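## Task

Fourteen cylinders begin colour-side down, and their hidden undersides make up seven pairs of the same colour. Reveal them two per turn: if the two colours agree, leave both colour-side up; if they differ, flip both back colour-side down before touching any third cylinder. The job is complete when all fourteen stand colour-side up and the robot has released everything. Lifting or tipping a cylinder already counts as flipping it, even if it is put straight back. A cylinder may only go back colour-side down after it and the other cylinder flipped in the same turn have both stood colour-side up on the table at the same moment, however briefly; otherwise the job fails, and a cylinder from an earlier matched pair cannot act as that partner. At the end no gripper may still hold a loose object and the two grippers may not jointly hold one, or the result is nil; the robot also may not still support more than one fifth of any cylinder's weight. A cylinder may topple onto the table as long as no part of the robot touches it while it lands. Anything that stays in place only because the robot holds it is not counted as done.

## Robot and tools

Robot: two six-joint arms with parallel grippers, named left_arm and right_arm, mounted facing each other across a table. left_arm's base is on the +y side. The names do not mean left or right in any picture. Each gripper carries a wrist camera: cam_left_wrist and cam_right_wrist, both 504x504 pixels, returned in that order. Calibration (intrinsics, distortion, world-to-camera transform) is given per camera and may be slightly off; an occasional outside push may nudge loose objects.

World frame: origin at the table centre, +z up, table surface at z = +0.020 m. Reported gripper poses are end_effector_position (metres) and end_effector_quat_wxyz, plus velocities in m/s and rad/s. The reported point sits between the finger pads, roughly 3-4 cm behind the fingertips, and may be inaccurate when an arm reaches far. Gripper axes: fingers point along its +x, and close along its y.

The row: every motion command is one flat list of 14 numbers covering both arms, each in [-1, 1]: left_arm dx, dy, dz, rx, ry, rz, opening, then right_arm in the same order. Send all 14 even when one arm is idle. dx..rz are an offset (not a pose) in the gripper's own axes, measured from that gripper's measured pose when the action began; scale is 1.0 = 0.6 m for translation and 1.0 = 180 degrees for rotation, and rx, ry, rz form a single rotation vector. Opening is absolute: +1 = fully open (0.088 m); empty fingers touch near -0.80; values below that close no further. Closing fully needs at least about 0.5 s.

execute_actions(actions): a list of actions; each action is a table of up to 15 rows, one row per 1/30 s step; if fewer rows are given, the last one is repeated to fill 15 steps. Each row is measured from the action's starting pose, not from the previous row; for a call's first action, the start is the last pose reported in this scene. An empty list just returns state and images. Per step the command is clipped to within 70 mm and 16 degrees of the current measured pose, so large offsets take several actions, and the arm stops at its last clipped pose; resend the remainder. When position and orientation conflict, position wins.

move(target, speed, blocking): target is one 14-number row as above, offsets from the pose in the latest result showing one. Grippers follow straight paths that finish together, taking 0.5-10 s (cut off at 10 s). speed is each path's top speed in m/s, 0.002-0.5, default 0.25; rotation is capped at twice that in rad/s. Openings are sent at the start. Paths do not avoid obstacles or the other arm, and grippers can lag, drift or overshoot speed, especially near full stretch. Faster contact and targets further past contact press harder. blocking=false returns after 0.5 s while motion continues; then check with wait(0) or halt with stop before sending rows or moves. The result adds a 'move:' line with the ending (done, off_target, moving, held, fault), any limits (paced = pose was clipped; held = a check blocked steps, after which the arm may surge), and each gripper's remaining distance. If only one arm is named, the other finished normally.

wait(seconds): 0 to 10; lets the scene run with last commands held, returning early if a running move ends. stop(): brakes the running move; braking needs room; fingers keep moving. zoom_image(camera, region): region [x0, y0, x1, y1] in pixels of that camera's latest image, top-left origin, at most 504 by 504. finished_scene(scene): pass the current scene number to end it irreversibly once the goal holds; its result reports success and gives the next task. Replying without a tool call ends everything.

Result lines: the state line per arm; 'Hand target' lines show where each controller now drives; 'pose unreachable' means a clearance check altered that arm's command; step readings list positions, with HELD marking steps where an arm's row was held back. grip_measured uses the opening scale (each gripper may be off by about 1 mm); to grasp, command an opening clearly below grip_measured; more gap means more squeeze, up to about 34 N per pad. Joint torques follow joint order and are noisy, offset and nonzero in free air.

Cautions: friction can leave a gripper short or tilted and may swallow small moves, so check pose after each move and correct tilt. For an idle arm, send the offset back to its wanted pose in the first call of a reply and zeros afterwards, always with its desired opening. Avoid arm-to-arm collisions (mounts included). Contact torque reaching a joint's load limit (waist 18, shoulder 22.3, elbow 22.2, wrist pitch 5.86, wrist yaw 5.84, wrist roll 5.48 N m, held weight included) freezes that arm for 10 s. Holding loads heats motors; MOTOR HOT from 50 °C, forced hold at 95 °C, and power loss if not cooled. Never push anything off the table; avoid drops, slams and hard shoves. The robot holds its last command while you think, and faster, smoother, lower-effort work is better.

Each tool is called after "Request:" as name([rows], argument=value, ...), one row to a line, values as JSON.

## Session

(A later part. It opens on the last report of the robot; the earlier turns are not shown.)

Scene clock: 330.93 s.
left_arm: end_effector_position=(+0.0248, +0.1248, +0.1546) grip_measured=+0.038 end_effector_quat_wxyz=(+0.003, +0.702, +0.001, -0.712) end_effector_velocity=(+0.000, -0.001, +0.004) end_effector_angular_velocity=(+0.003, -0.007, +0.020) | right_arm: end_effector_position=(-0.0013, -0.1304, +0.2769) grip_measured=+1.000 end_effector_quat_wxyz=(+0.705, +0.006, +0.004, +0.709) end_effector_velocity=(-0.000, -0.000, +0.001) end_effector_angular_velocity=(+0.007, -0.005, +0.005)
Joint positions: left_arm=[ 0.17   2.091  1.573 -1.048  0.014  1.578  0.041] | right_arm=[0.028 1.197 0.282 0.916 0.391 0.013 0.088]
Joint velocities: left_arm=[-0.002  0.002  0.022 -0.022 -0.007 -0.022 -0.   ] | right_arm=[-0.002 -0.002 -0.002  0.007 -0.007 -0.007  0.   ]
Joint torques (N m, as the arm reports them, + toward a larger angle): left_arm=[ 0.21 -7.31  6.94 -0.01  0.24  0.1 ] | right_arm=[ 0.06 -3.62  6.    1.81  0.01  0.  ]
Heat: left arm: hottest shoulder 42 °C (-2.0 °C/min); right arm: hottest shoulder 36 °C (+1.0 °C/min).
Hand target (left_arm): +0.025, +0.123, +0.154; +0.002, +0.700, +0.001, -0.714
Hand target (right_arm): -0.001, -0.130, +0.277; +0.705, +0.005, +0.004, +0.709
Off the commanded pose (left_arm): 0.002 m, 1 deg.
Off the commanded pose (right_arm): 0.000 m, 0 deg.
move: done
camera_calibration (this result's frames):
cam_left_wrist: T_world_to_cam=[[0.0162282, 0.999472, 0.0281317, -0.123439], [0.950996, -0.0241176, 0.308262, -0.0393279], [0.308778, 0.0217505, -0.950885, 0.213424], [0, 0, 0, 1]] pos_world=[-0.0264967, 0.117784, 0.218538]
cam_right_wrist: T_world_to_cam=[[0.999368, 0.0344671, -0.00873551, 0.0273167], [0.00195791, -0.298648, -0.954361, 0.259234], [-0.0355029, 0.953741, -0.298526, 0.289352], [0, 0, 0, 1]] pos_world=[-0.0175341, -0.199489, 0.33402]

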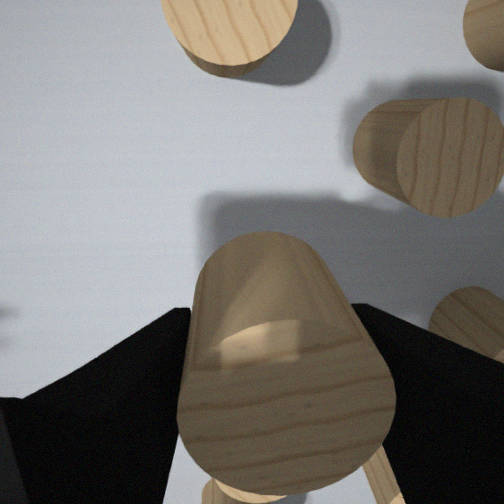

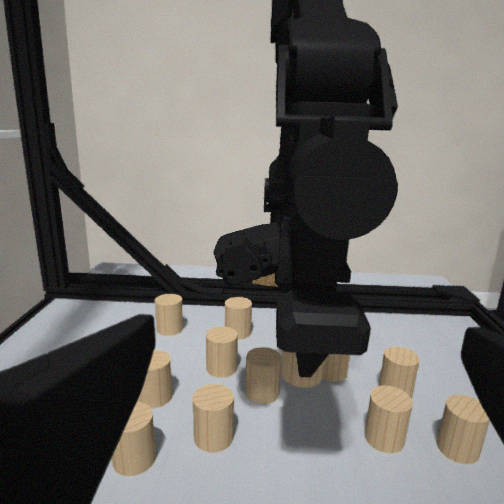

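Request:
move(target=[0.134,0,-0.002,0,0.004,0,-0.3, 0,0,0,0,0,0,1], speed=0.07)

Request:
execute_actions([
  [[0,0,0,0,0,0,0.5,0,0,0,0,0,0,1]],
])

Request:
move(target=[-0.13,0,0,0,0,0,0.5, 0,0,0,0,0,0,1], speed=0.15)

Request:
move(target=[-0.003,-0.13,-0.21,0,0,0.003,0.5, 0,0,0,0,0,0,1], speed=0.3)

Scene clock: 335.70 s.
left_arm: end_effector_position=(+0.0255, +0.1232, +0.0792) grip_measured=+0.036 end_effector_quat_wxyz=(+0.006, +0.705, -0.003, -0.710) end_effector_velocity=(+0.002, +0.001, -0.001) end_effector_angular_velocity=(-0.002, -0.022, +0.005) | right_arm: end_effector_position=(-0.0013, -0.1304, +0.2770) grip_measured=+1.000 end_effector_quat_wxyz=(+0.705, +0.006, +0.004, +0.709) end_effector_velocity=(-0.000, -0.000, -0.002) end_effector_angular_velocity=(-0.007, -0.010, +0.005)
Joint positions: left_arm=[ 0.169  2.205  1.431 -0.784  0.007  1.578  0.041] | right_arm=[0.028 1.196 0.282 0.916 0.391 0.013 0.088]
Joint velocities: left_arm=[-0.002 -0.002 -0.007  0.007 -0.022 -0.007 -0.   ] | right_arm=[-0.002 -0.002 -0.002 -0.007 -0.007 -0.007  0.   ]
Joint torques (N m, as the arm reports them, + toward a larger angle): left_arm=[-0.29 -7.27  4.62  0.63 -0.12 -0.07] | right_arm=[ 0.06 -3.66  6.    1.79  0.   -0.01]
Heat: left arm: hottest shoulder 43 °C (-1.0 °C/min); right arm: hottest shoulder 36 °C (+1.0 °C/min).
Hand target (left_arm): +0.025, +0.125, +0.074; +0.003, +0.707, +0.001, -0.708
Hand target (right_arm): -0.001, -0.130, +0.277; +0.705, +0.006, +0.004, +0.709
Off the commanded pose (left_arm): 0.005 m, 1 deg.
Off the commanded pose (right_arm): 0.000 m, 0 deg.
move: done
camera_calibration (this result's frames):
cam_left_wrist: T_world_to_cam=[[0.0167807, 0.999668, 0.0195523, -0.119018], [0.948925, -0.0220846, 0.314727, -0.0175131], [0.315054, 0.0132723, -0.948981, 0.142335], [0, 0, 0, 1]] pos_world=[-0.0262275, 0.116703, 0.142912]
cam_right_wrist: T_world_to_cam=[[0.999366, 0.0344702, -0.0088705, 0.0273435], [0.00181741, -0.298312, -0.954467, 0.259409], [-0.0355468, 0.953846, -0.298185, 0.289336], [0, 0, 0, 1]] pos_world=[-0.0175127, -0.19954, 0.334116]

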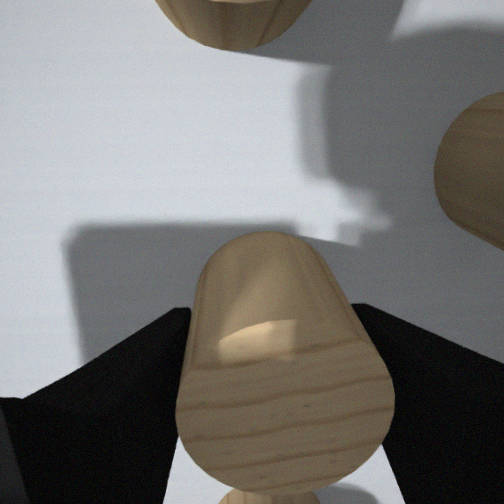

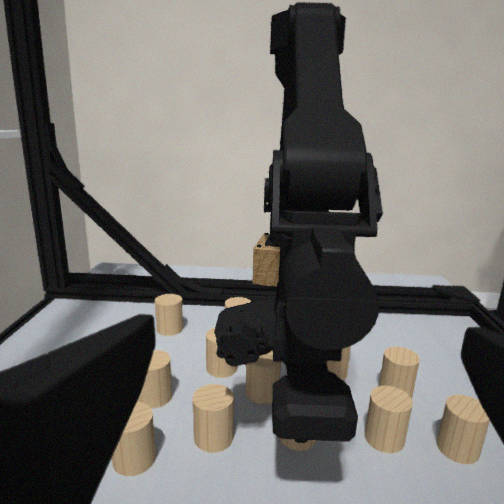

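Scene clock: 336.20 s.
left_arm: end_effector_position=(+0.0255, +0.1232, +0.0792) grip_measured=+0.493 end_effector_quat_wxyz=(+0.006, +0.705, -0.003, -0.710) end_effector_velocity=(+0.000, +0.004, -0.001) end_effector_angular_velocity=(+0.012, -0.007, +0.005) | right_arm: end_effector_position=(-0.0013, -0.1304, +0.2770) grip_measured=+1.000 end_effector_quat_wxyz=(+0.705, +0.006, +0.004, +0.709) end_effector_velocity=(-0.002, -0.001, -0.002) end_effector_angular_velocity=(-0.007, -0.025, +0.010)
Joint positions: left_arm=[ 0.169  2.205  1.431 -0.784  0.007  1.578  0.063] | right_arm=[0.028 1.196 0.282 0.916 0.391 0.013 0.088]
Joint velocities: left_arm=[-0.002 -0.002 -0.007 -0.007 -0.007 -0.007  0.003] | right_arm=[ 0.002 -0.002 -0.002 -0.007 -0.007 -0.022  0.   ]
Joint torques (N m, as the arm reports them, + toward a larger angle): left_arm=[-0.06 -8.25  5.32  0.22  0.05 -0.02] | right_arm=[ 0.09 -3.68  6.04  1.8   0.01  0.  ]
Heat: left arm: hottest shoulder 43 °C (-1.0 °C/min); right arm: hottest shoulder 35 °C (+0.0 °C/min).
Hand target (left_arm): +0.026, +0.123, +0.079; +0.006, +0.705, -0.003, -0.710
Hand target (right_arm): -0.001, -0.130, +0.277; +0.705, +0.006, +0.004, +0.709
Off the commanded pose (left_arm): 0.000 m, 0 deg.
Off the commanded pose (right_arm): 0.000 m, 0 deg.
Step readings (end_effector_position):
0: left_arm (+0.0255, +0.1232, +0.0792) | right_arm (-0.0013, -0.1304, +0.2770)
1: left_arm (+0.0255, +0.1232, +0.0792) | right_arm (-0.0013, -0.1304, +0.2770)
2: left_arm (+0.0255, +0.1232, +0.0792) | right_arm (-0.0013, -0.1304, +0.2770)
4: left_arm (+0.0255, +0.1231, +0.0792) | right_arm (-0.0013, -0.1304, +0.2770)
8: left_arm (+0.0255, +0.1232, +0.0792) | right_arm (-0.0013, -0.1304, +0.2770)
15: end_effector_position above
camera_calibration (this result's frames):
cam_left_wrist: T_world_to_cam=[[0.0167807, 0.999668, 0.0195523, -0.119018], [0.948925, -0.0220846, 0.314727, -0.0175131], [0.315054, 0.0132723, -0.948981, 0.142335], [0, 0, 0, 1]] pos_world=[-0.0262275, 0.116703, 0.142912]
cam_right_wrist: T_world_to_cam=[[0.999366, 0.0344702, -0.0088705, 0.0273435], [0.00181741, -0.298312, -0.954467, 0.259409], [-0.0355468, 0.953846, -0.298185, 0.289336], [0, 0, 0, 1]] pos_world=[-0.0175127, -0.19954, 0.334116]

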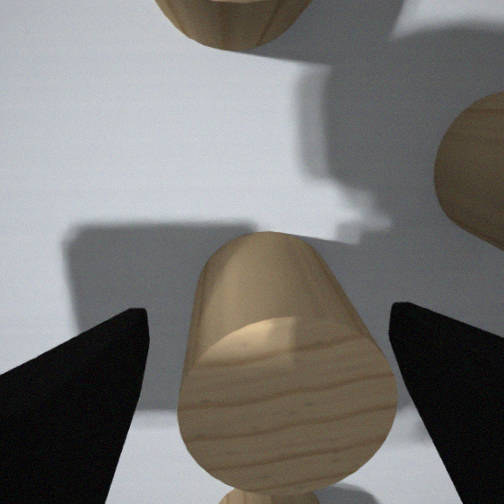

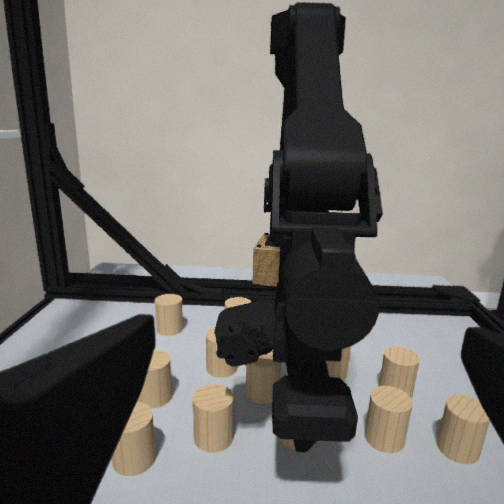

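Scene clock: 337.17 s.
left_arm: end_effector_position=(+0.0255, +0.1267, +0.1501) grip_measured=+0.500 end_effector_quat_wxyz=(-0.000, +0.705, +0.004, -0.710) end_effector_velocity=(+0.000, -0.001, +0.003) end_effector_angular_velocity=(-0.002, -0.007, -0.010) | right_arm: end_effector_position=(-0.0013, -0.1304, +0.2770) grip_measured=+1.000 end_effector_quat_wxyz=(+0.705, +0.006, +0.004, +0.709) end_effector_velocity=(-0.001, -0.001, -0.001) end_effector_angular_velocity=(+0.002, -0.006, +0.010)
Joint positions: left_arm=[ 0.169  2.097  1.563 -1.043  0.007  1.578  0.063] | right_arm=[0.028 1.196 0.282 0.916 0.391 0.013 0.088]
Joint velocities: left_arm=[-0.002 -0.002  0.007 -0.007 -0.007  0.007 -0.   ] | right_arm=[ 0.002 -0.002 -0.007  0.007 -0.007 -0.007  0.   ]
Joint torques (N m, as the arm reports them, + toward a larger angle): left_arm=[-0.09 -9.31  6.79 -0.02  0.05 -0.03] | right_arm=[ 0.06 -3.67  5.96  1.78 -0.01 -0.01]
Heat: left arm: hottest shoulder 43 °C (-1.0 °C/min); right arm: hottest shoulder 35 °C (+0.0 °C/min).
Hand target (left_arm): +0.026, +0.124, +0.157; +0.006, +0.705, -0.003, -0.710
Hand target (right_arm): -0.001, -0.130, +0.277; +0.705, +0.006, +0.004, +0.709
Off the commanded pose (left_arm): 0.008 m, 1 deg.
Off the commanded pose (right_arm): 0.000 m, 0 deg.
move: done
camera_calibration (this result's frames):
cam_left_wrist: T_world_to_cam=[[0.0167871, 0.999143, 0.0378476, -0.126623], [0.948995, -0.0278411, 0.314059, -0.0388767], [0.314843, 0.0306451, -0.948649, 0.207328], [0, 0, 0, 1]] pos_world=[-0.0262564, 0.119079, 0.213684]
cam_right_wrist: T_world_to_cam=[[0.999366, 0.0344702, -0.0088705, 0.0273435], [0.00181741, -0.298312, -0.954467, 0.259409], [-0.0355468, 0.953846, -0.298185, 0.289336], [0, 0, 0, 1]] pos_world=[-0.0175127, -0.19954, 0.334116]

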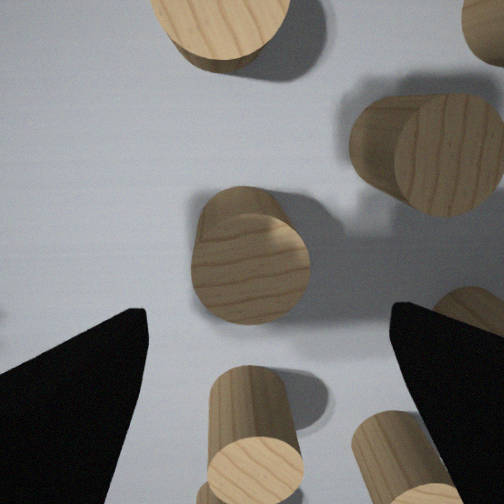

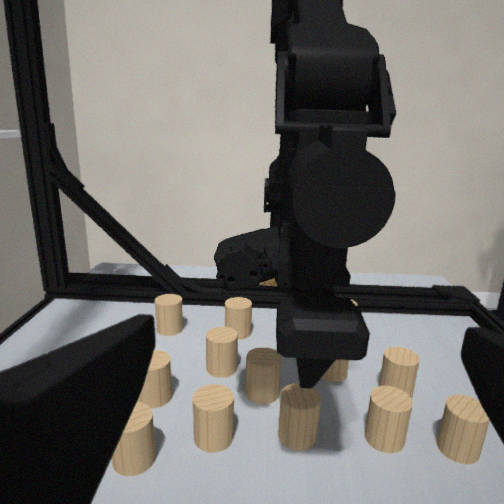

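Scene clock: 338.17 s.
left_arm: end_effector_position=(+0.1505, +0.2039, +0.1497) grip_measured=+0.500 end_effector_quat_wxyz=(+0.001, +0.705, +0.004, -0.710) end_effector_velocity=(-0.001, +0.005, -0.002) end_effector_angular_velocity=(+0.013, +0.013, +0.000) | right_arm: end_effector_position=(-0.0013, -0.1304, +0.2770) grip_measured=+1.000 end_effector_quat_wxyz=(+0.705, +0.006, +0.004, +0.709) end_effector_velocity=(-0.000, -0.000, -0.002) end_effector_angular_velocity=(-0.007, -0.010, +0.005)
Joint positions: left_arm=[ 0.546  1.912  1.29  -0.956  0.005  1.954  0.063] | right_arm=[0.028 1.196 0.282 0.916 0.391 0.013 0.088]
Joint velocities: left_arm=[ 0.007 -0.002 -0.012 -0.007  0.007  0.007  0.   ] | right_arm=[-0.002 -0.002 -0.002 -0.007 -0.007 -0.007  0.   ]
Joint torques (N m, as the arm reports them, + toward a larger angle): left_arm=[ 0.17 -8.24  4.93  0.41  0.05  0.11] | right_arm=[ 0.08 -3.64  6.04  1.8   0.02 -0.01]
Heat: left arm: hottest shoulder 43 °C (-2.0 °C/min); right arm: hottest shoulder 35 °C (+0.0 °C/min).
Hand target (left_arm): +0.152, +0.205, +0.153; +0.004, +0.706, -0.000, -0.708
Hand target (right_arm): -0.001, -0.130, +0.277; +0.705, +0.006, +0.004, +0.709
Off the commanded pose (left_arm): 0.002 m, 0 deg.
Off the commanded pose (right_arm): 0.000 m, 0 deg.
move: done
camera_calibration (this result's frames):
cam_left_wrist: T_world_to_cam=[[0.0156393, 0.999204, 0.0367052, -0.205499], [0.948991, -0.0263953, 0.314197, -0.155557], [0.314916, 0.0299191, -0.948648, 0.165329], [0, 0, 0, 1]] pos_world=[0.0987717, 0.196283, 0.213258]
cam_right_wrist: T_world_to_cam=[[0.999366, 0.0344702, -0.0088705, 0.0273435], [0.00181741, -0.298312, -0.954467, 0.259409], [-0.0355468, 0.953846, -0.298185, 0.289336], [0, 0, 0, 1]] pos_world=[-0.0175127, -0.19954, 0.334116]

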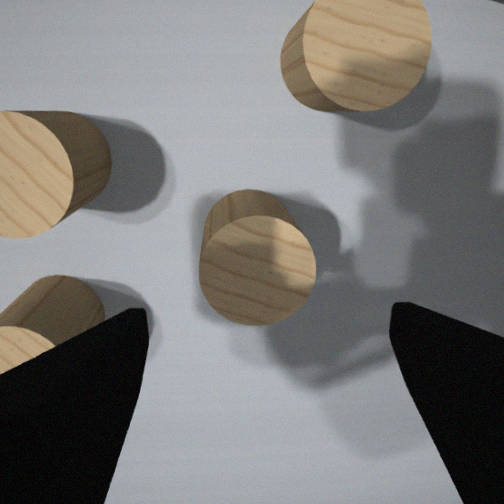

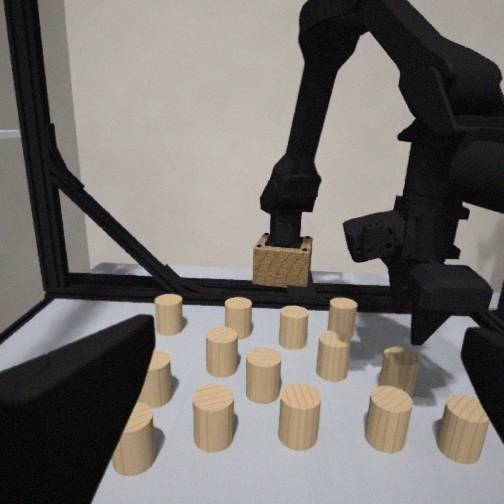

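Request:
move(target=[0.131,0,0,0,0,0,0.5, 0,0,0,0,0,0,1], speed=0.07)

Request:
execute_actions([
  [[0,0,0,0,0,0,-0.3,0,0,0,0,0,0,1]],
  [[0,0,0,0,0,0,-0.3,0,0,0,0,0,0,1]],
])

Request:
move(target=[-0.13,0,0,0,0,0,-0.3, 0,0,0,0,0,0,1], speed=0.15)

Request:
move(target=[-0.215,0.34,0.257,0,0,0.507,-0.3, 0,0,0,0,0,0,1], speed=0.4)

Scene clock: 343.33 s.
left_arm: end_effector_position=(+0.1513, +0.2029, +0.0749) grip_measured=+0.500 end_effector_quat_wxyz=(+0.004, +0.706, +0.001, -0.708) end_effector_velocity=(-0.001, -0.002, +0.000) end_effector_angular_velocity=(-0.009, +0.004, +0.020) | right_arm: end_effector_position=(-0.0013, -0.1304, +0.2770) grip_measured=+1.000 end_effector_quat_wxyz=(+0.705, +0.006, +0.004, +0.709) end_effector_velocity=(-0.002, -0.001, -0.003) end_effector_angular_velocity=(-0.016, +0.001, +0.020)
Joint positions: left_arm=[ 0.547  2.051  1.153 -0.67   0.005  1.956  0.063] | right_arm=[0.028 1.196 0.282 0.916 0.391 0.013 0.088]
Joint velocities: left_arm=[-0.002 -0.002 -0.002  0.007  0.007 -0.022 -0.   ] | right_arm=[-0.002 -0.007 -0.002 -0.022 -0.022  0.007  0.   ]
Joint torques (N m, as the arm reports them, + toward a larger angle): left_arm=[-0.1  -6.21  4.43  0.4   0.05 -0.03] | right_arm=[ 0.09 -3.67  6.04  1.8   0.01  0.  ]
Heat: left arm: hottest shoulder 44 °C (+0.0 °C/min); right arm: hottest shoulder 35 °C (-1.0 °C/min).
Hand target (left_arm): +0.150, +0.205, +0.071; +0.001, +0.705, +0.004, -0.710
Hand target (right_arm): -0.001, -0.130, +0.277; +0.705, +0.006, +0.004, +0.709
Off the commanded pose (left_arm): 0.004 m, 1 deg.
Off the commanded pose (right_arm): 0.000 m, 0 deg.
move: done
camera_calibration (this result's frames):
cam_left_wrist: T_world_to_cam=[[0.0159033, 0.999483, 0.0279393, -0.201227], [0.947835, -0.0239669, 0.317858, -0.133455], [0.318364, 0.0214268, -0.947726, 0.0952672], [0, 0, 0, 1]] pos_world=[0.099364, 0.195883, 0.138329]
cam_right_wrist: T_world_to_cam=[[0.999366, 0.0344702, -0.0088705, 0.0273435], [0.00181741, -0.298312, -0.954467, 0.259409], [-0.0355468, 0.953846, -0.298185, 0.289336], [0, 0, 0, 1]] pos_world=[-0.0175127, -0.19954, 0.334116]

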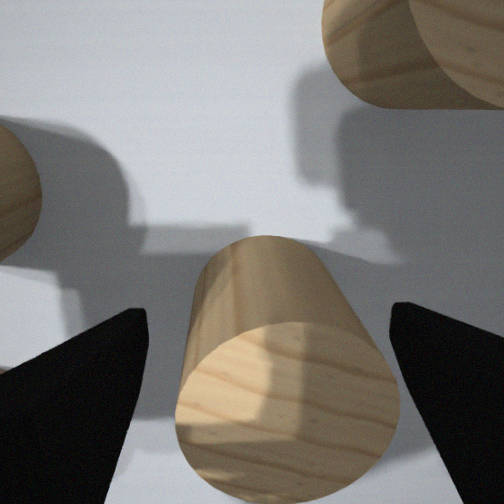

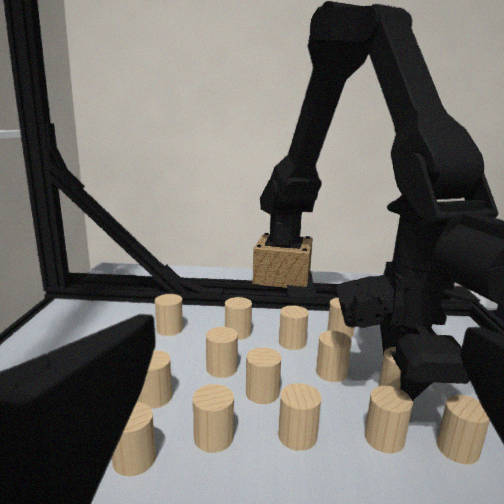

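Scene clock: 344.33 s.
left_arm: end_effector_position=(+0.1513, +0.2028, +0.0749) grip_measured=+0.038 end_effector_quat_wxyz=(+0.004, +0.706, +0.000, -0.708) end_effector_velocity=(+0.001, +0.003, +0.000) end_effector_angular_velocity=(+0.010, -0.004, +0.010) | right_arm: end_effector_position=(-0.0013, -0.1304, +0.2770) grip_measured=+1.000 end_effector_quat_wxyz=(+0.705, +0.006, +0.004, +0.709) end_effector_velocity=(+0.000, -0.001, -0.003) end_effector_angular_velocity=(-0.016, -0.029, +0.005)
Joint positions: left_arm=[ 0.547  2.051  1.153 -0.67   0.005  1.956  0.041] | right_arm=[0.028 1.196 0.282 0.916 0.391 0.013 0.088]
Joint velocities: left_arm=[ 0.002 -0.002 -0.002 -0.007 -0.007 -0.007 -0.   ] | right_arm=[-0.002 -0.007 -0.002 -0.022 -0.007 -0.022  0.   ]
Joint torques (N m, as the arm reports them, + toward a larger angle): left_arm=[-0.08 -6.96  4.86  0.19  0.07  0.03] | right_arm=[ 0.09 -3.66  5.97  1.79  0.01 -0.01]
Heat: left arm: hottest shoulder 44 °C (+1.0 °C/min); right arm: hottest shoulder 35 °C (-1.0 °C/min).
Hand target (left_arm): +0.151, +0.203, +0.075; +0.004, +0.706, +0.000, -0.708
Hand target (right_arm): -0.001, -0.130, +0.277; +0.705, +0.006, +0.004, +0.709
Off the commanded pose (left_arm): 0.000 m, 0 deg.
Off the commanded pose (right_arm): 0.000 m, 0 deg.
Step readings (end_effector_position; steps 1 to 15: 1st action; 16 to 30: 2nd action):
0: left_arm (+0.1513, +0.2029, +0.0749) | right_arm (-0.0013, -0.1304, +0.2770)
1: left_arm (+0.1513, +0.2029, +0.0749) | right_arm (-0.0013, -0.1304, +0.2770)
2: left_arm (+0.1513, +0.2029, +0.0749) | right_arm (-0.0013, -0.1304, +0.2770)
4: left_arm (+0.1513, +0.2029, +0.0749) | right_arm (-0.0013, -0.1304, +0.2770)
8: left_arm (+0.1514, +0.2029, +0.0749) | right_arm (-0.0013, -0.1304, +0.2770)
15: left_arm (+0.1513, +0.2028, +0.0749) | right_arm (-0.0013, -0.1304, +0.2770)
16: left_arm (+0.1513, +0.2028, +0.0749) | right_arm (-0.0013, -0.1304, +0.2770)
17: left_arm (+0.1513, +0.2028, +0.0749) | right_arm (-0.0013, -0.1304, +0.2770)
19: left_arm (+0.1513, +0.2028, +0.0749) | right_arm (-0.0013, -0.1304, +0.2770)
23: left_arm (+0.1513, +0.2028, +0.0749) | right_arm (-0.0013, -0.1304, +0.2770)
30: end_effector_position above
camera_calibration (this result's frames):
cam_left_wrist: T_world_to_cam=[[0.0159101, 0.999497, 0.0274382, -0.201094], [0.947901, -0.0238096, 0.317674, -0.133465], [0.318167, 0.0209545, -0.947803, 0.0954079], [0, 0, 0, 1]] pos_world=[0.0993558, 0.195816, 0.138344]
cam_right_wrist: T_world_to_cam=[[0.999366, 0.0344702, -0.0088705, 0.0273435], [0.00181741, -0.298312, -0.954467, 0.259409], [-0.0355468, 0.953846, -0.298185, 0.289336], [0, 0, 0, 1]] pos_world=[-0.0175127, -0.19954, 0.334116]

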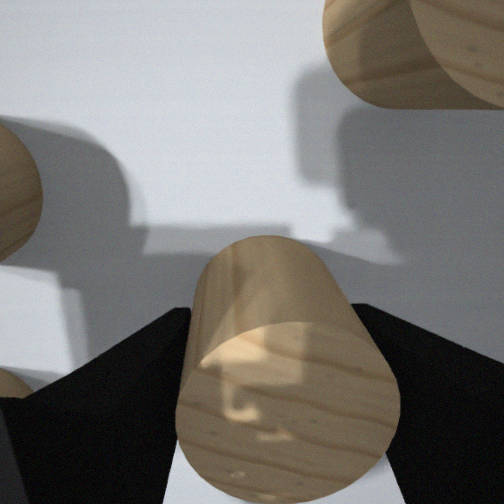

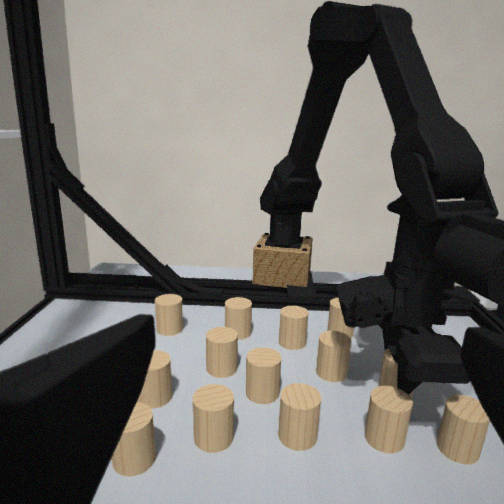

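Scene clock: 345.30 s.
left_arm: end_effector_position=(+0.1500, +0.2059, +0.1460) grip_measured=+0.037 end_effector_quat_wxyz=(-0.003, +0.703, +0.007, -0.711) end_effector_velocity=(-0.001, +0.002, +0.003) end_effector_angular_velocity=(+0.014, -0.002, +0.005) | right_arm: end_effector_position=(-0.0013, -0.1304, +0.2770) grip_measured=+1.000 end_effector_quat_wxyz=(+0.705, +0.006, +0.004, +0.709) end_effector_velocity=(-0.000, +0.000, -0.003) end_effector_angular_velocity=(-0.011, +0.003, +0.005)
Joint positions: left_arm=[ 0.547  1.917  1.282 -0.952  0.005  1.956  0.041] | right_arm=[0.028 1.196 0.282 0.916 0.391 0.013 0.088]
Joint velocities: left_arm=[-0.002 -0.002  0.007 -0.022 -0.007 -0.007 -0.   ] | right_arm=[-0.002  0.002 -0.002 -0.007 -0.007  0.007  0.   ]
Joint torques (N m, as the arm reports them, + toward a larger angle): left_arm=[-0.08 -8.07  6.57 -0.07  0.08 -0.02] | right_arm=[ 0.04 -3.67  6.05  1.79  0.01 -0.02]
Heat: left arm: hottest shoulder 44 °C (+1.0 °C/min); right arm: hottest shoulder 35 °C (-2.0 °C/min).
Hand target (left_arm): +0.151, +0.203, +0.153; +0.004, +0.706, +0.000, -0.708
Hand target (right_arm): -0.001, -0.130, +0.277; +0.705, +0.006, +0.004, +0.709
Off the commanded pose (left_arm): 0.008 m, 1 deg.
Off the commanded pose (right_arm): 0.000 m, 0 deg.
move: done
camera_calibration (this result's frames):
cam_left_wrist: T_world_to_cam=[[0.0161861, 0.998827, 0.045645, -0.20869], [0.950272, -0.0295666, 0.310016, -0.152823], [0.311002, 0.0383572, -0.949635, 0.160912], [0, 0, 0, 1]] pos_world=[0.0985576, 0.197754, 0.209711]
cam_right_wrist: T_world_to_cam=[[0.999366, 0.0344702, -0.0088705, 0.0273435], [0.00181741, -0.298312, -0.954467, 0.259409], [-0.0355468, 0.953846, -0.298185, 0.289336], [0, 0, 0, 1]] pos_world=[-0.0175127, -0.19954, 0.334116]

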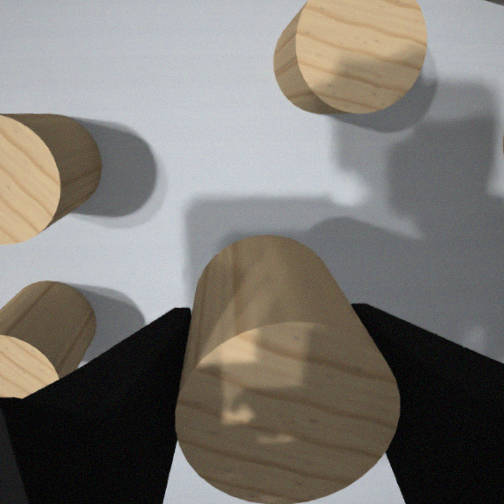

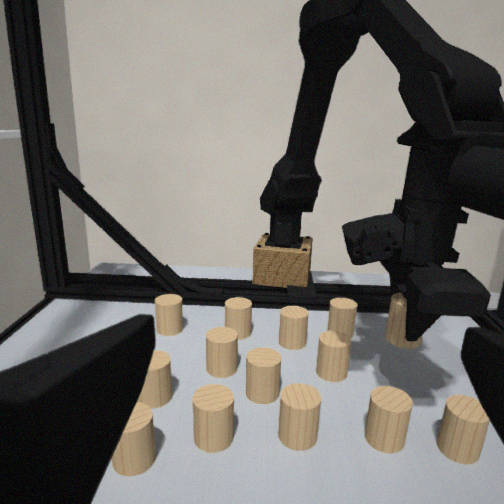

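Scene clock: 347.87 s.
left_arm: end_effector_position=(-0.0017, +0.0029, +0.2711) grip_measured=+0.035 end_effector_quat_wxyz=(+0.501, +0.496, -0.497, -0.506) end_effector_velocity=(-0.000, -0.002, -0.002) end_effector_angular_velocity=(+0.007, +0.021, +0.005) | right_arm: end_effector_position=(-0.0013, -0.1304, +0.2770) grip_measured=+1.000 end_effector_quat_wxyz=(+0.705, +0.006, +0.004, +0.709) end_effector_velocity=(+0.002, +0.000, -0.003) end_effector_angular_velocity=(-0.016, -0.014, -0.010)
Joint positions: left_arm=[ 0.095  1.982  0.93   1.048 -0.056  1.558  0.041] | right_arm=[0.028 1.196 0.282 0.916 0.391 0.013 0.088]
Joint velocities: left_arm=[-0.002  0.007  0.007 -0.007 -0.007 -0.022 -0.   ] | right_arm=[-0.002 -0.002  0.002 -0.022  0.007 -0.007  0.   ]
Joint torques (N m, as the arm reports them, + toward a larger angle): left_arm=[-0.38 -6.84  7.06  2.09 -0.2  -0.01] | right_arm=[ 0.05 -3.6   6.03  1.79 -0.01 -0.02]
Heat: left arm: hottest shoulder 44 °C (+1.0 °C/min); right arm: hottest shoulder 35 °C (-3.0 °C/min).
Hand target (left_arm): -0.002, +0.000, +0.273; +0.504, +0.495, -0.499, -0.502
Hand target (right_arm): -0.001, -0.130, +0.277; +0.705, +0.006, +0.004, +0.709
Off the commanded pose (left_arm): 0.005 m, 1 deg.
Off the commanded pose (right_arm): 0.000 m, 0 deg.
move: done
camera_calibration (this result's frames):
cam_left_wrist: T_world_to_cam=[[0.00892832, 0.0363592, -0.999299, 0.276867], [0.948561, 0.315965, 0.0199713, 0.0242023], [0.31647, -0.948074, -0.0316679, 0.0886719], [0, 0, 0, 1]] pos_world=[-0.0534913, 0.0663538, 0.278997]
cam_right_wrist: T_world_to_cam=[[0.999366, 0.0344702, -0.0088705, 0.0273435], [0.00181741, -0.298312, -0.954467, 0.259409], [-0.0355468, 0.953846, -0.298185, 0.289336], [0, 0, 0, 1]] pos_world=[-0.0175127, -0.19954, 0.334116]

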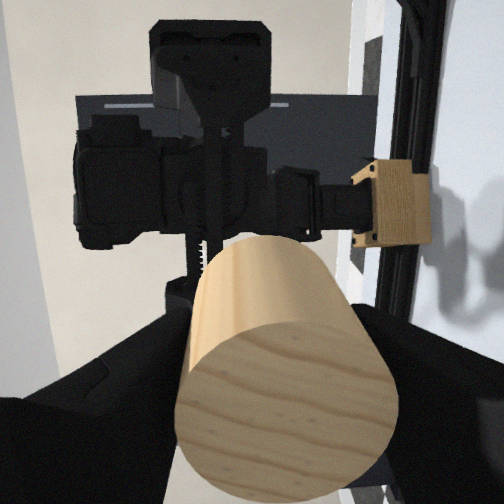

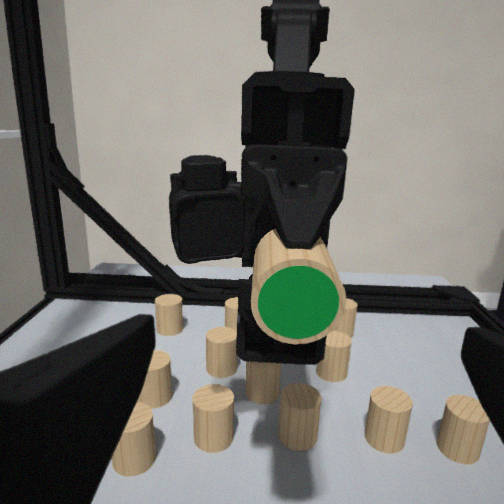

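Request:
move(target=[0,0,0,0,0,0,-0.3, 0.144,0,-0.014,0,0,0,1], speed=0.1)

Request:
execute_actions([
  [[0,0,0,0,0,0,-0.3,0,0,0,0,0,0,-0.3]],
  [[0,0,0,0,0,0,-0.3,0,0,0,0,0,0,-0.3]],
  [[0,0,0,0,0,0,1,0,0,0,0,0,0,-0.3]],
])

Request:
move(target=[-0.1,0,0,0,0,0,1, -0.1,0,0,0,0,0,-0.3], speed=0.15)

Request:
move(target=[-0.292,-0.19,-0.134,0,0,-0.494,0.5, 0.036,-0.37,-0.193,0,0.505,0,-0.3], speed=0.4)

Scene clock: 353.17 s.
left_arm: end_effector_position=(-0.0018, +0.0027, +0.2708) grip_measured=+0.034 end_effector_quat_wxyz=(+0.501, +0.497, -0.497, -0.505) end_effector_velocity=(-0.003, +0.002, -0.003) end_effector_angular_velocity=(+0.012, -0.008, -0.000) | right_arm: end_effector_position=(-0.0018, -0.0475, +0.2687) grip_measured=+1.000 end_effector_quat_wxyz=(+0.705, +0.005, +0.004, +0.709) end_effector_velocity=(-0.003, +0.001, -0.007) end_effector_angular_velocity=(-0.026, -0.015, +0.020)
Joint positions: left_arm=[ 0.095  1.984  0.931  1.049 -0.057  1.558  0.041] | right_arm=[-0.09   1.594  0.539  1.057  0.273  0.013  0.088]
Joint velocities: left_arm=[-0.007 -0.002 -0.007 -0.007 -0.007  0.007 -0.   ] | right_arm=[-0.002  0.007  0.002 -0.022 -0.022 -0.007  0.   ]
Joint torques (N m, as the arm reports them, + toward a larger angle): left_arm=[-0.03 -7.75  5.83  1.69  0.01 -0.03] | right_arm=[-0.31 -5.07  6.88  1.95 -0.1  -0.03]
Heat: left arm: hottest shoulder 44 °C (+2.0 °C/min); right arm: hottest shoulder 34 °C (-3.0 °C/min).
Hand target (left_arm): -0.002, +0.003, +0.271; +0.501, +0.497, -0.497, -0.505
Hand target (right_arm): -0.002, -0.044, +0.269; +0.705, +0.005, +0.004, +0.709
Off the commanded pose (left_arm): 0.000 m, 0 deg.
Off the commanded pose (right_arm): 0.003 m, 0 deg.
move: done
camera_calibration (this result's frames):
cam_left_wrist: T_world_to_cam=[[0.00931114, 0.0363571, -0.999295, 0.276583], [0.948553, 0.315964, 0.0203339, 0.0243256], [0.31648, -0.948074, -0.0315446, 0.0884692], [0, 0, 0, 1]] pos_world=[-0.0536482, 0.0661336, 0.278684]
cam_right_wrist: T_world_to_cam=[[0.999384, 0.0340801, -0.00833573, 0.0247569], [0.00224712, -0.299277, -0.954164, 0.276115], [-0.0350127, 0.953557, -0.29917, 0.207978], [0, 0, 0, 1]] pos_world=[-0.0180803, -0.116528, 0.325885]

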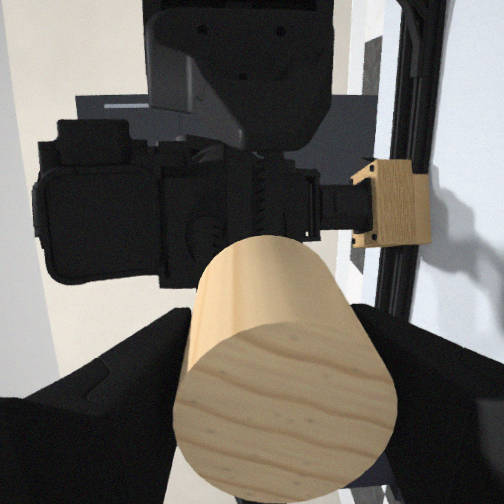

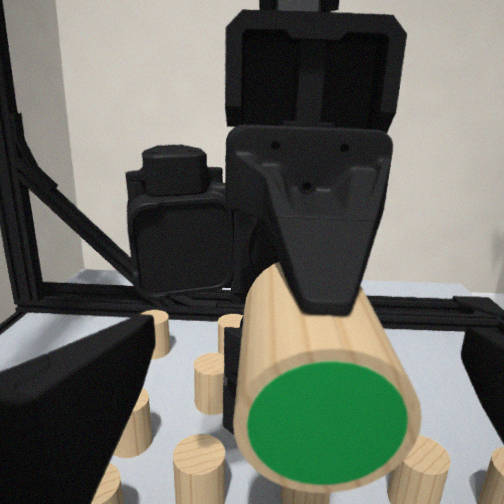

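Scene clock: 354.67 s.
left_arm: end_effector_position=(-0.0024, +0.0027, +0.2708) grip_measured=+1.000 end_effector_quat_wxyz=(+0.500, +0.496, -0.497, -0.506) end_effector_velocity=(-0.000, +0.002, -0.006) end_effector_angular_velocity=(+0.027, -0.009, +0.005) | right_arm: end_effector_position=(-0.0012, -0.0473, +0.2689) grip_measured=+0.025 end_effector_quat_wxyz=(+0.706, +0.005, +0.004, +0.708) end_effector_velocity=(+0.002, -0.000, -0.002) end_effector_angular_velocity=(-0.007, -0.009, -0.000)
Joint positions: left_arm=[ 0.094  1.984  0.931  1.049 -0.056  1.558  0.088] | right_arm=[-0.092  1.594  0.539  1.057  0.274  0.013  0.04 ]
Joint velocities: left_arm=[-0.002 -0.002 -0.007 -0.022 -0.007  0.007  0.   ] | right_arm=[-0.007 -0.002 -0.002 -0.007 -0.007 -0.007 -0.   ]
Joint torques (N m, as the arm reports them, + toward a larger angle): left_arm=[-0.03 -7.7   5.83  1.77 -0.01 -0.04] | right_arm=[ 0.09 -6.24  5.42  1.83  0.    0.  ]
Heat: left arm: hottest shoulder 44 °C (+2.0 °C/min); right arm: hottest shoulder 34 °C (-3.0 °C/min).
Hand target (left_arm): -0.002, +0.003, +0.271; +0.500, +0.496, -0.497, -0.506
Hand target (right_arm): -0.001, -0.047, +0.269; +0.706, +0.005, +0.004, +0.708
Off the commanded pose (left_arm): 0.000 m, 0 deg.
Off the commanded pose (right_arm): 0.000 m, 0 deg.
Step readings (end_effector_position; steps 1 to 15: 1st action; 16 to 30: 2nd action; 31 to 45: 3rd action):
0: left_arm (-0.0018, +0.0027, +0.2708) | right_arm (-0.0018, -0.0475, +0.2687)
1: left_arm (-0.0018, +0.0027, +0.2708) | right_arm (-0.0018, -0.0475, +0.2687)
2: left_arm (-0.0018, +0.0027, +0.2708) | right_arm (-0.0018, -0.0474, +0.2689)
4: left_arm (-0.0018, +0.0027, +0.2708) | right_arm (-0.0018, -0.0474, +0.2687)
8: left_arm (-0.0020, +0.0027, +0.2708) | right_arm (-0.0015, -0.0473, +0.2687)
15: left_arm (-0.0024, +0.0027, +0.2708) | right_arm (-0.0012, -0.0473, +0.2689)
16: left_arm (-0.0024, +0.0027, +0.2708) | right_arm (-0.0012, -0.0473, +0.2689)
17: left_arm (-0.0024, +0.0027, +0.2708) | right_arm (-0.0012, -0.0473, +0.2689)
19: left_arm (-0.0024, +0.0027, +0.2708) | right_arm (-0.0012, -0.0473, +0.2689)
23: left_arm (-0.0024, +0.0027, +0.2708) | right_arm (-0.0012, -0.0473, +0.2689)
30: left_arm (-0.0024, +0.0027, +0.2708) | right_arm (-0.0012, -0.0473, +0.2689)
31: left_arm (-0.0024, +0.0027, +0.2708) | right_arm (-0.0012, -0.0473, +0.2689)
32: left_arm (-0.0024, +0.0027, +0.2708) | right_arm (-0.0012, -0.0473, +0.2689)
34: left_arm (-0.0024, +0.0027, +0.2708) | right_arm (-0.0012, -0.0473, +0.2687)
38: left_arm (-0.0024, +0.0027, +0.2708) | right_arm (-0.0012, -0.0473, +0.2687)
45: end_effector_position above
camera_calibration (this result's frames):
cam_left_wrist: T_world_to_cam=[[0.00898223, 0.0363456, -0.999299, 0.276587], [0.949042, 0.314517, 0.0199698, 0.0249061], [0.315023, -0.948556, -0.0316685, 0.0886796], [0, 0, 0, 1]] pos_world=[-0.0540574, 0.0662314, 0.278704]
cam_right_wrist: T_world_to_cam=[[0.999456, 0.0317962, -0.00881083, 0.0241541], [0.00109757, -0.298933, -0.954274, 0.276343], [-0.0329761, 0.953744, -0.298805, 0.207811], [0, 0, 0, 1]] pos_world=[-0.0175914, -0.116359, 0.326015]

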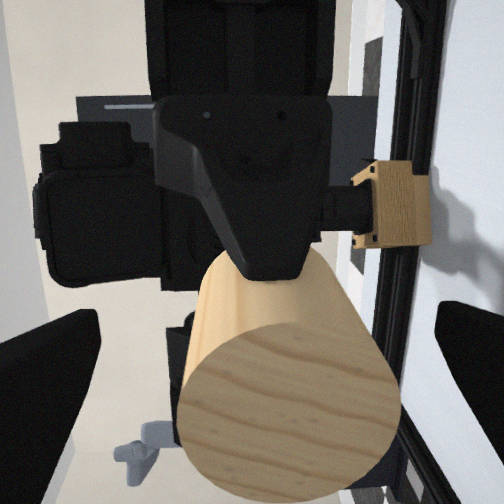

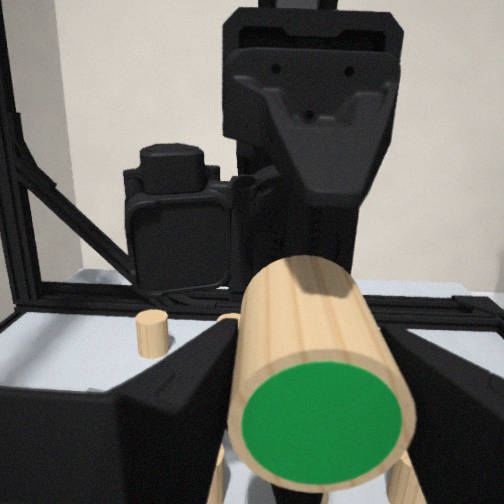

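Scene clock: 355.57 s.
left_arm: end_effector_position=(-0.0022, +0.0605, +0.2674) grip_measured=+1.000 end_effector_quat_wxyz=(+0.497, +0.498, -0.496, -0.509) end_effector_velocity=(-0.002, +0.004, -0.005) end_effector_angular_velocity=(+0.017, -0.008, -0.010) | right_arm: end_effector_position=(-0.0014, -0.1041, +0.2705) grip_measured=+0.025 end_effector_quat_wxyz=(+0.706, +0.007, +0.004, +0.708) end_effector_velocity=(-0.001, -0.003, -0.002) end_effector_angular_velocity=(-0.011, +0.003, +0.010)
Joint positions: left_arm=[ 0.084  1.823  0.678  1.131 -0.062  1.558  0.088] | right_arm=[-0.018  1.363  0.344  1.024  0.347  0.013  0.04 ]
Joint velocities: left_arm=[-0.002 -0.007 -0.017 -0.007  0.007  0.007  0.   ] | right_arm=[ 0.002 -0.017 -0.007 -0.022 -0.007  0.007 -0.   ]
Joint torques (N m, as the arm reports them, + toward a larger angle): left_arm=[-0.24 -7.47  4.93  2.02 -0.2  -0.04] | right_arm=[ 0.42 -5.34  4.39  1.68  0.14 -0.01]
Heat: left arm: hottest shoulder 44 °C (+2.0 °C/min); right arm: hottest shoulder 34 °C (-3.0 °C/min).
Hand target (left_arm): -0.002, +0.063, +0.271; +0.501, +0.496, -0.497, -0.506
Hand target (right_arm): -0.001, -0.107, +0.269; +0.706, +0.005, +0.005, +0.708
Off the commanded pose (left_arm): 0.004 m, 1 deg.
Off the commanded pose (right_arm): 0.004 m, 0 deg.
move: done
camera_calibration (this result's frames):
cam_left_wrist: T_world_to_cam=[[0.00983469, 0.0458128, -0.998902, 0.270449], [0.950219, 0.310687, 0.0236045, 0.00595138], [0.311427, -0.949408, -0.0404767, 0.145752], [0, 0, 0, 1]] pos_world=[-0.0537062, 0.124139, 0.275911]
cam_right_wrist: T_world_to_cam=[[0.999418, 0.0325926, -0.0101104, 0.0266672], [-0.0000261934, -0.295544, -0.955329, 0.261578], [-0.0341247, 0.954773, -0.295371, 0.261658], [0, 0, 0, 1]] pos_world=[-0.0177159, -0.173386, 0.327449]

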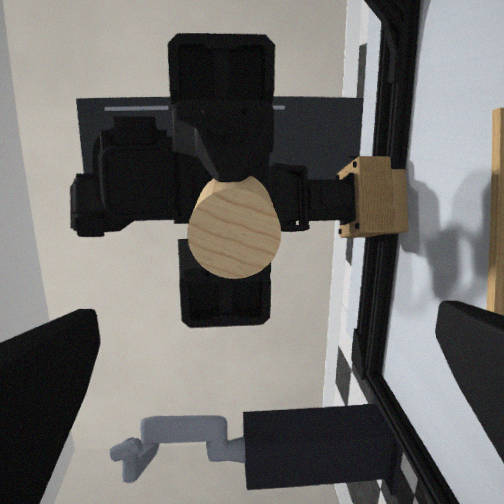

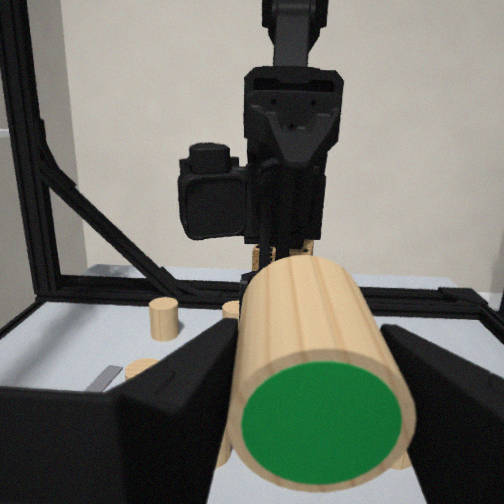

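Scene clock: 358.20 s.
left_arm: end_effector_position=(+0.0758, +0.2379, +0.1543) grip_measured=+0.500 end_effector_quat_wxyz=(+0.002, +0.700, -0.003, -0.714) end_effector_velocity=(-0.000, +0.002, +0.000) end_effector_angular_velocity=(+0.009, -0.006, +0.005) | right_arm: end_effector_position=(+0.2179, -0.0821, +0.1566) grip_measured=+0.024 end_effector_quat_wxyz=(+0.501, -0.498, +0.503, +0.498) end_effector_velocity=(-0.003, -0.002, -0.003) end_effector_angular_velocity=(-0.022, +0.017, +0.024)
Joint positions: left_arm=[ 0.358  1.705  1.048 -0.91   0.021  1.774  0.064] | right_arm=[-0.742  2.094  1.687 -1.166 -0.001 -0.365  0.04 ]
Joint velocities: left_arm=[-0.002 -0.002 -0.002 -0.007 -0.007 -0.007 -0.   ] | right_arm=[ 0.002  0.012  0.007 -0.022 -0.007 -0.022 -0.   ]
Joint torques (N m, as the arm reports them, + toward a larger angle): left_arm=[ 0.14 -4.72  6.59  0.   -0.16  0.08] | right_arm=[-0.07 -8.67  7.08 -0.17  0.11 -0.17]
Heat: left arm: hottest shoulder 44 °C (+3.0 °C/min); right arm: hottest elbow 35 °C (-1.0 °C/min).
Hand target (left_arm): +0.078, +0.236, +0.155; +0.001, +0.702, -0.003, -0.712
Hand target (right_arm): +0.220, -0.081, +0.153; +0.498, -0.501, +0.504, +0.497
Off the commanded pose (left_arm): 0.003 m, 1 deg.
Off the commanded pose (right_arm): 0.005 m, 1 deg.
move: done
camera_calibration (this result's frames):
cam_left_wrist: T_world_to_cam=[[0.0243928, 0.999406, 0.0243273, -0.23725], [0.952656, -0.0306152, 0.302504, -0.0827142], [0.30307, 0.0157966, -0.952837, 0.197088], [0, 0, 0, 1]] pos_world=[0.024854, 0.231464, 0.218586]
cam_right_wrist: T_world_to_cam=[[0.99952, -0.00373701, -0.0307692, -0.194219], [0.00576232, -0.952996, 0.30293, -0.0930394], [-0.030455, -0.302961, -0.952516, 0.213347], [0, 0, 0, 1]] pos_world=[0.201159, -0.0247561, 0.225425]

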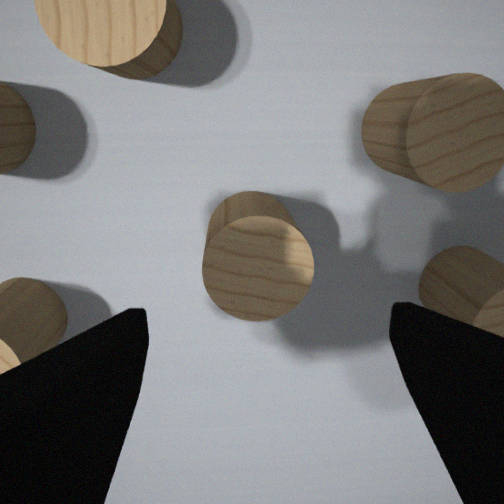

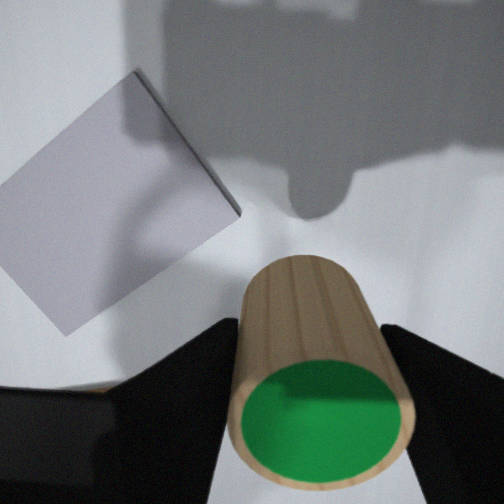

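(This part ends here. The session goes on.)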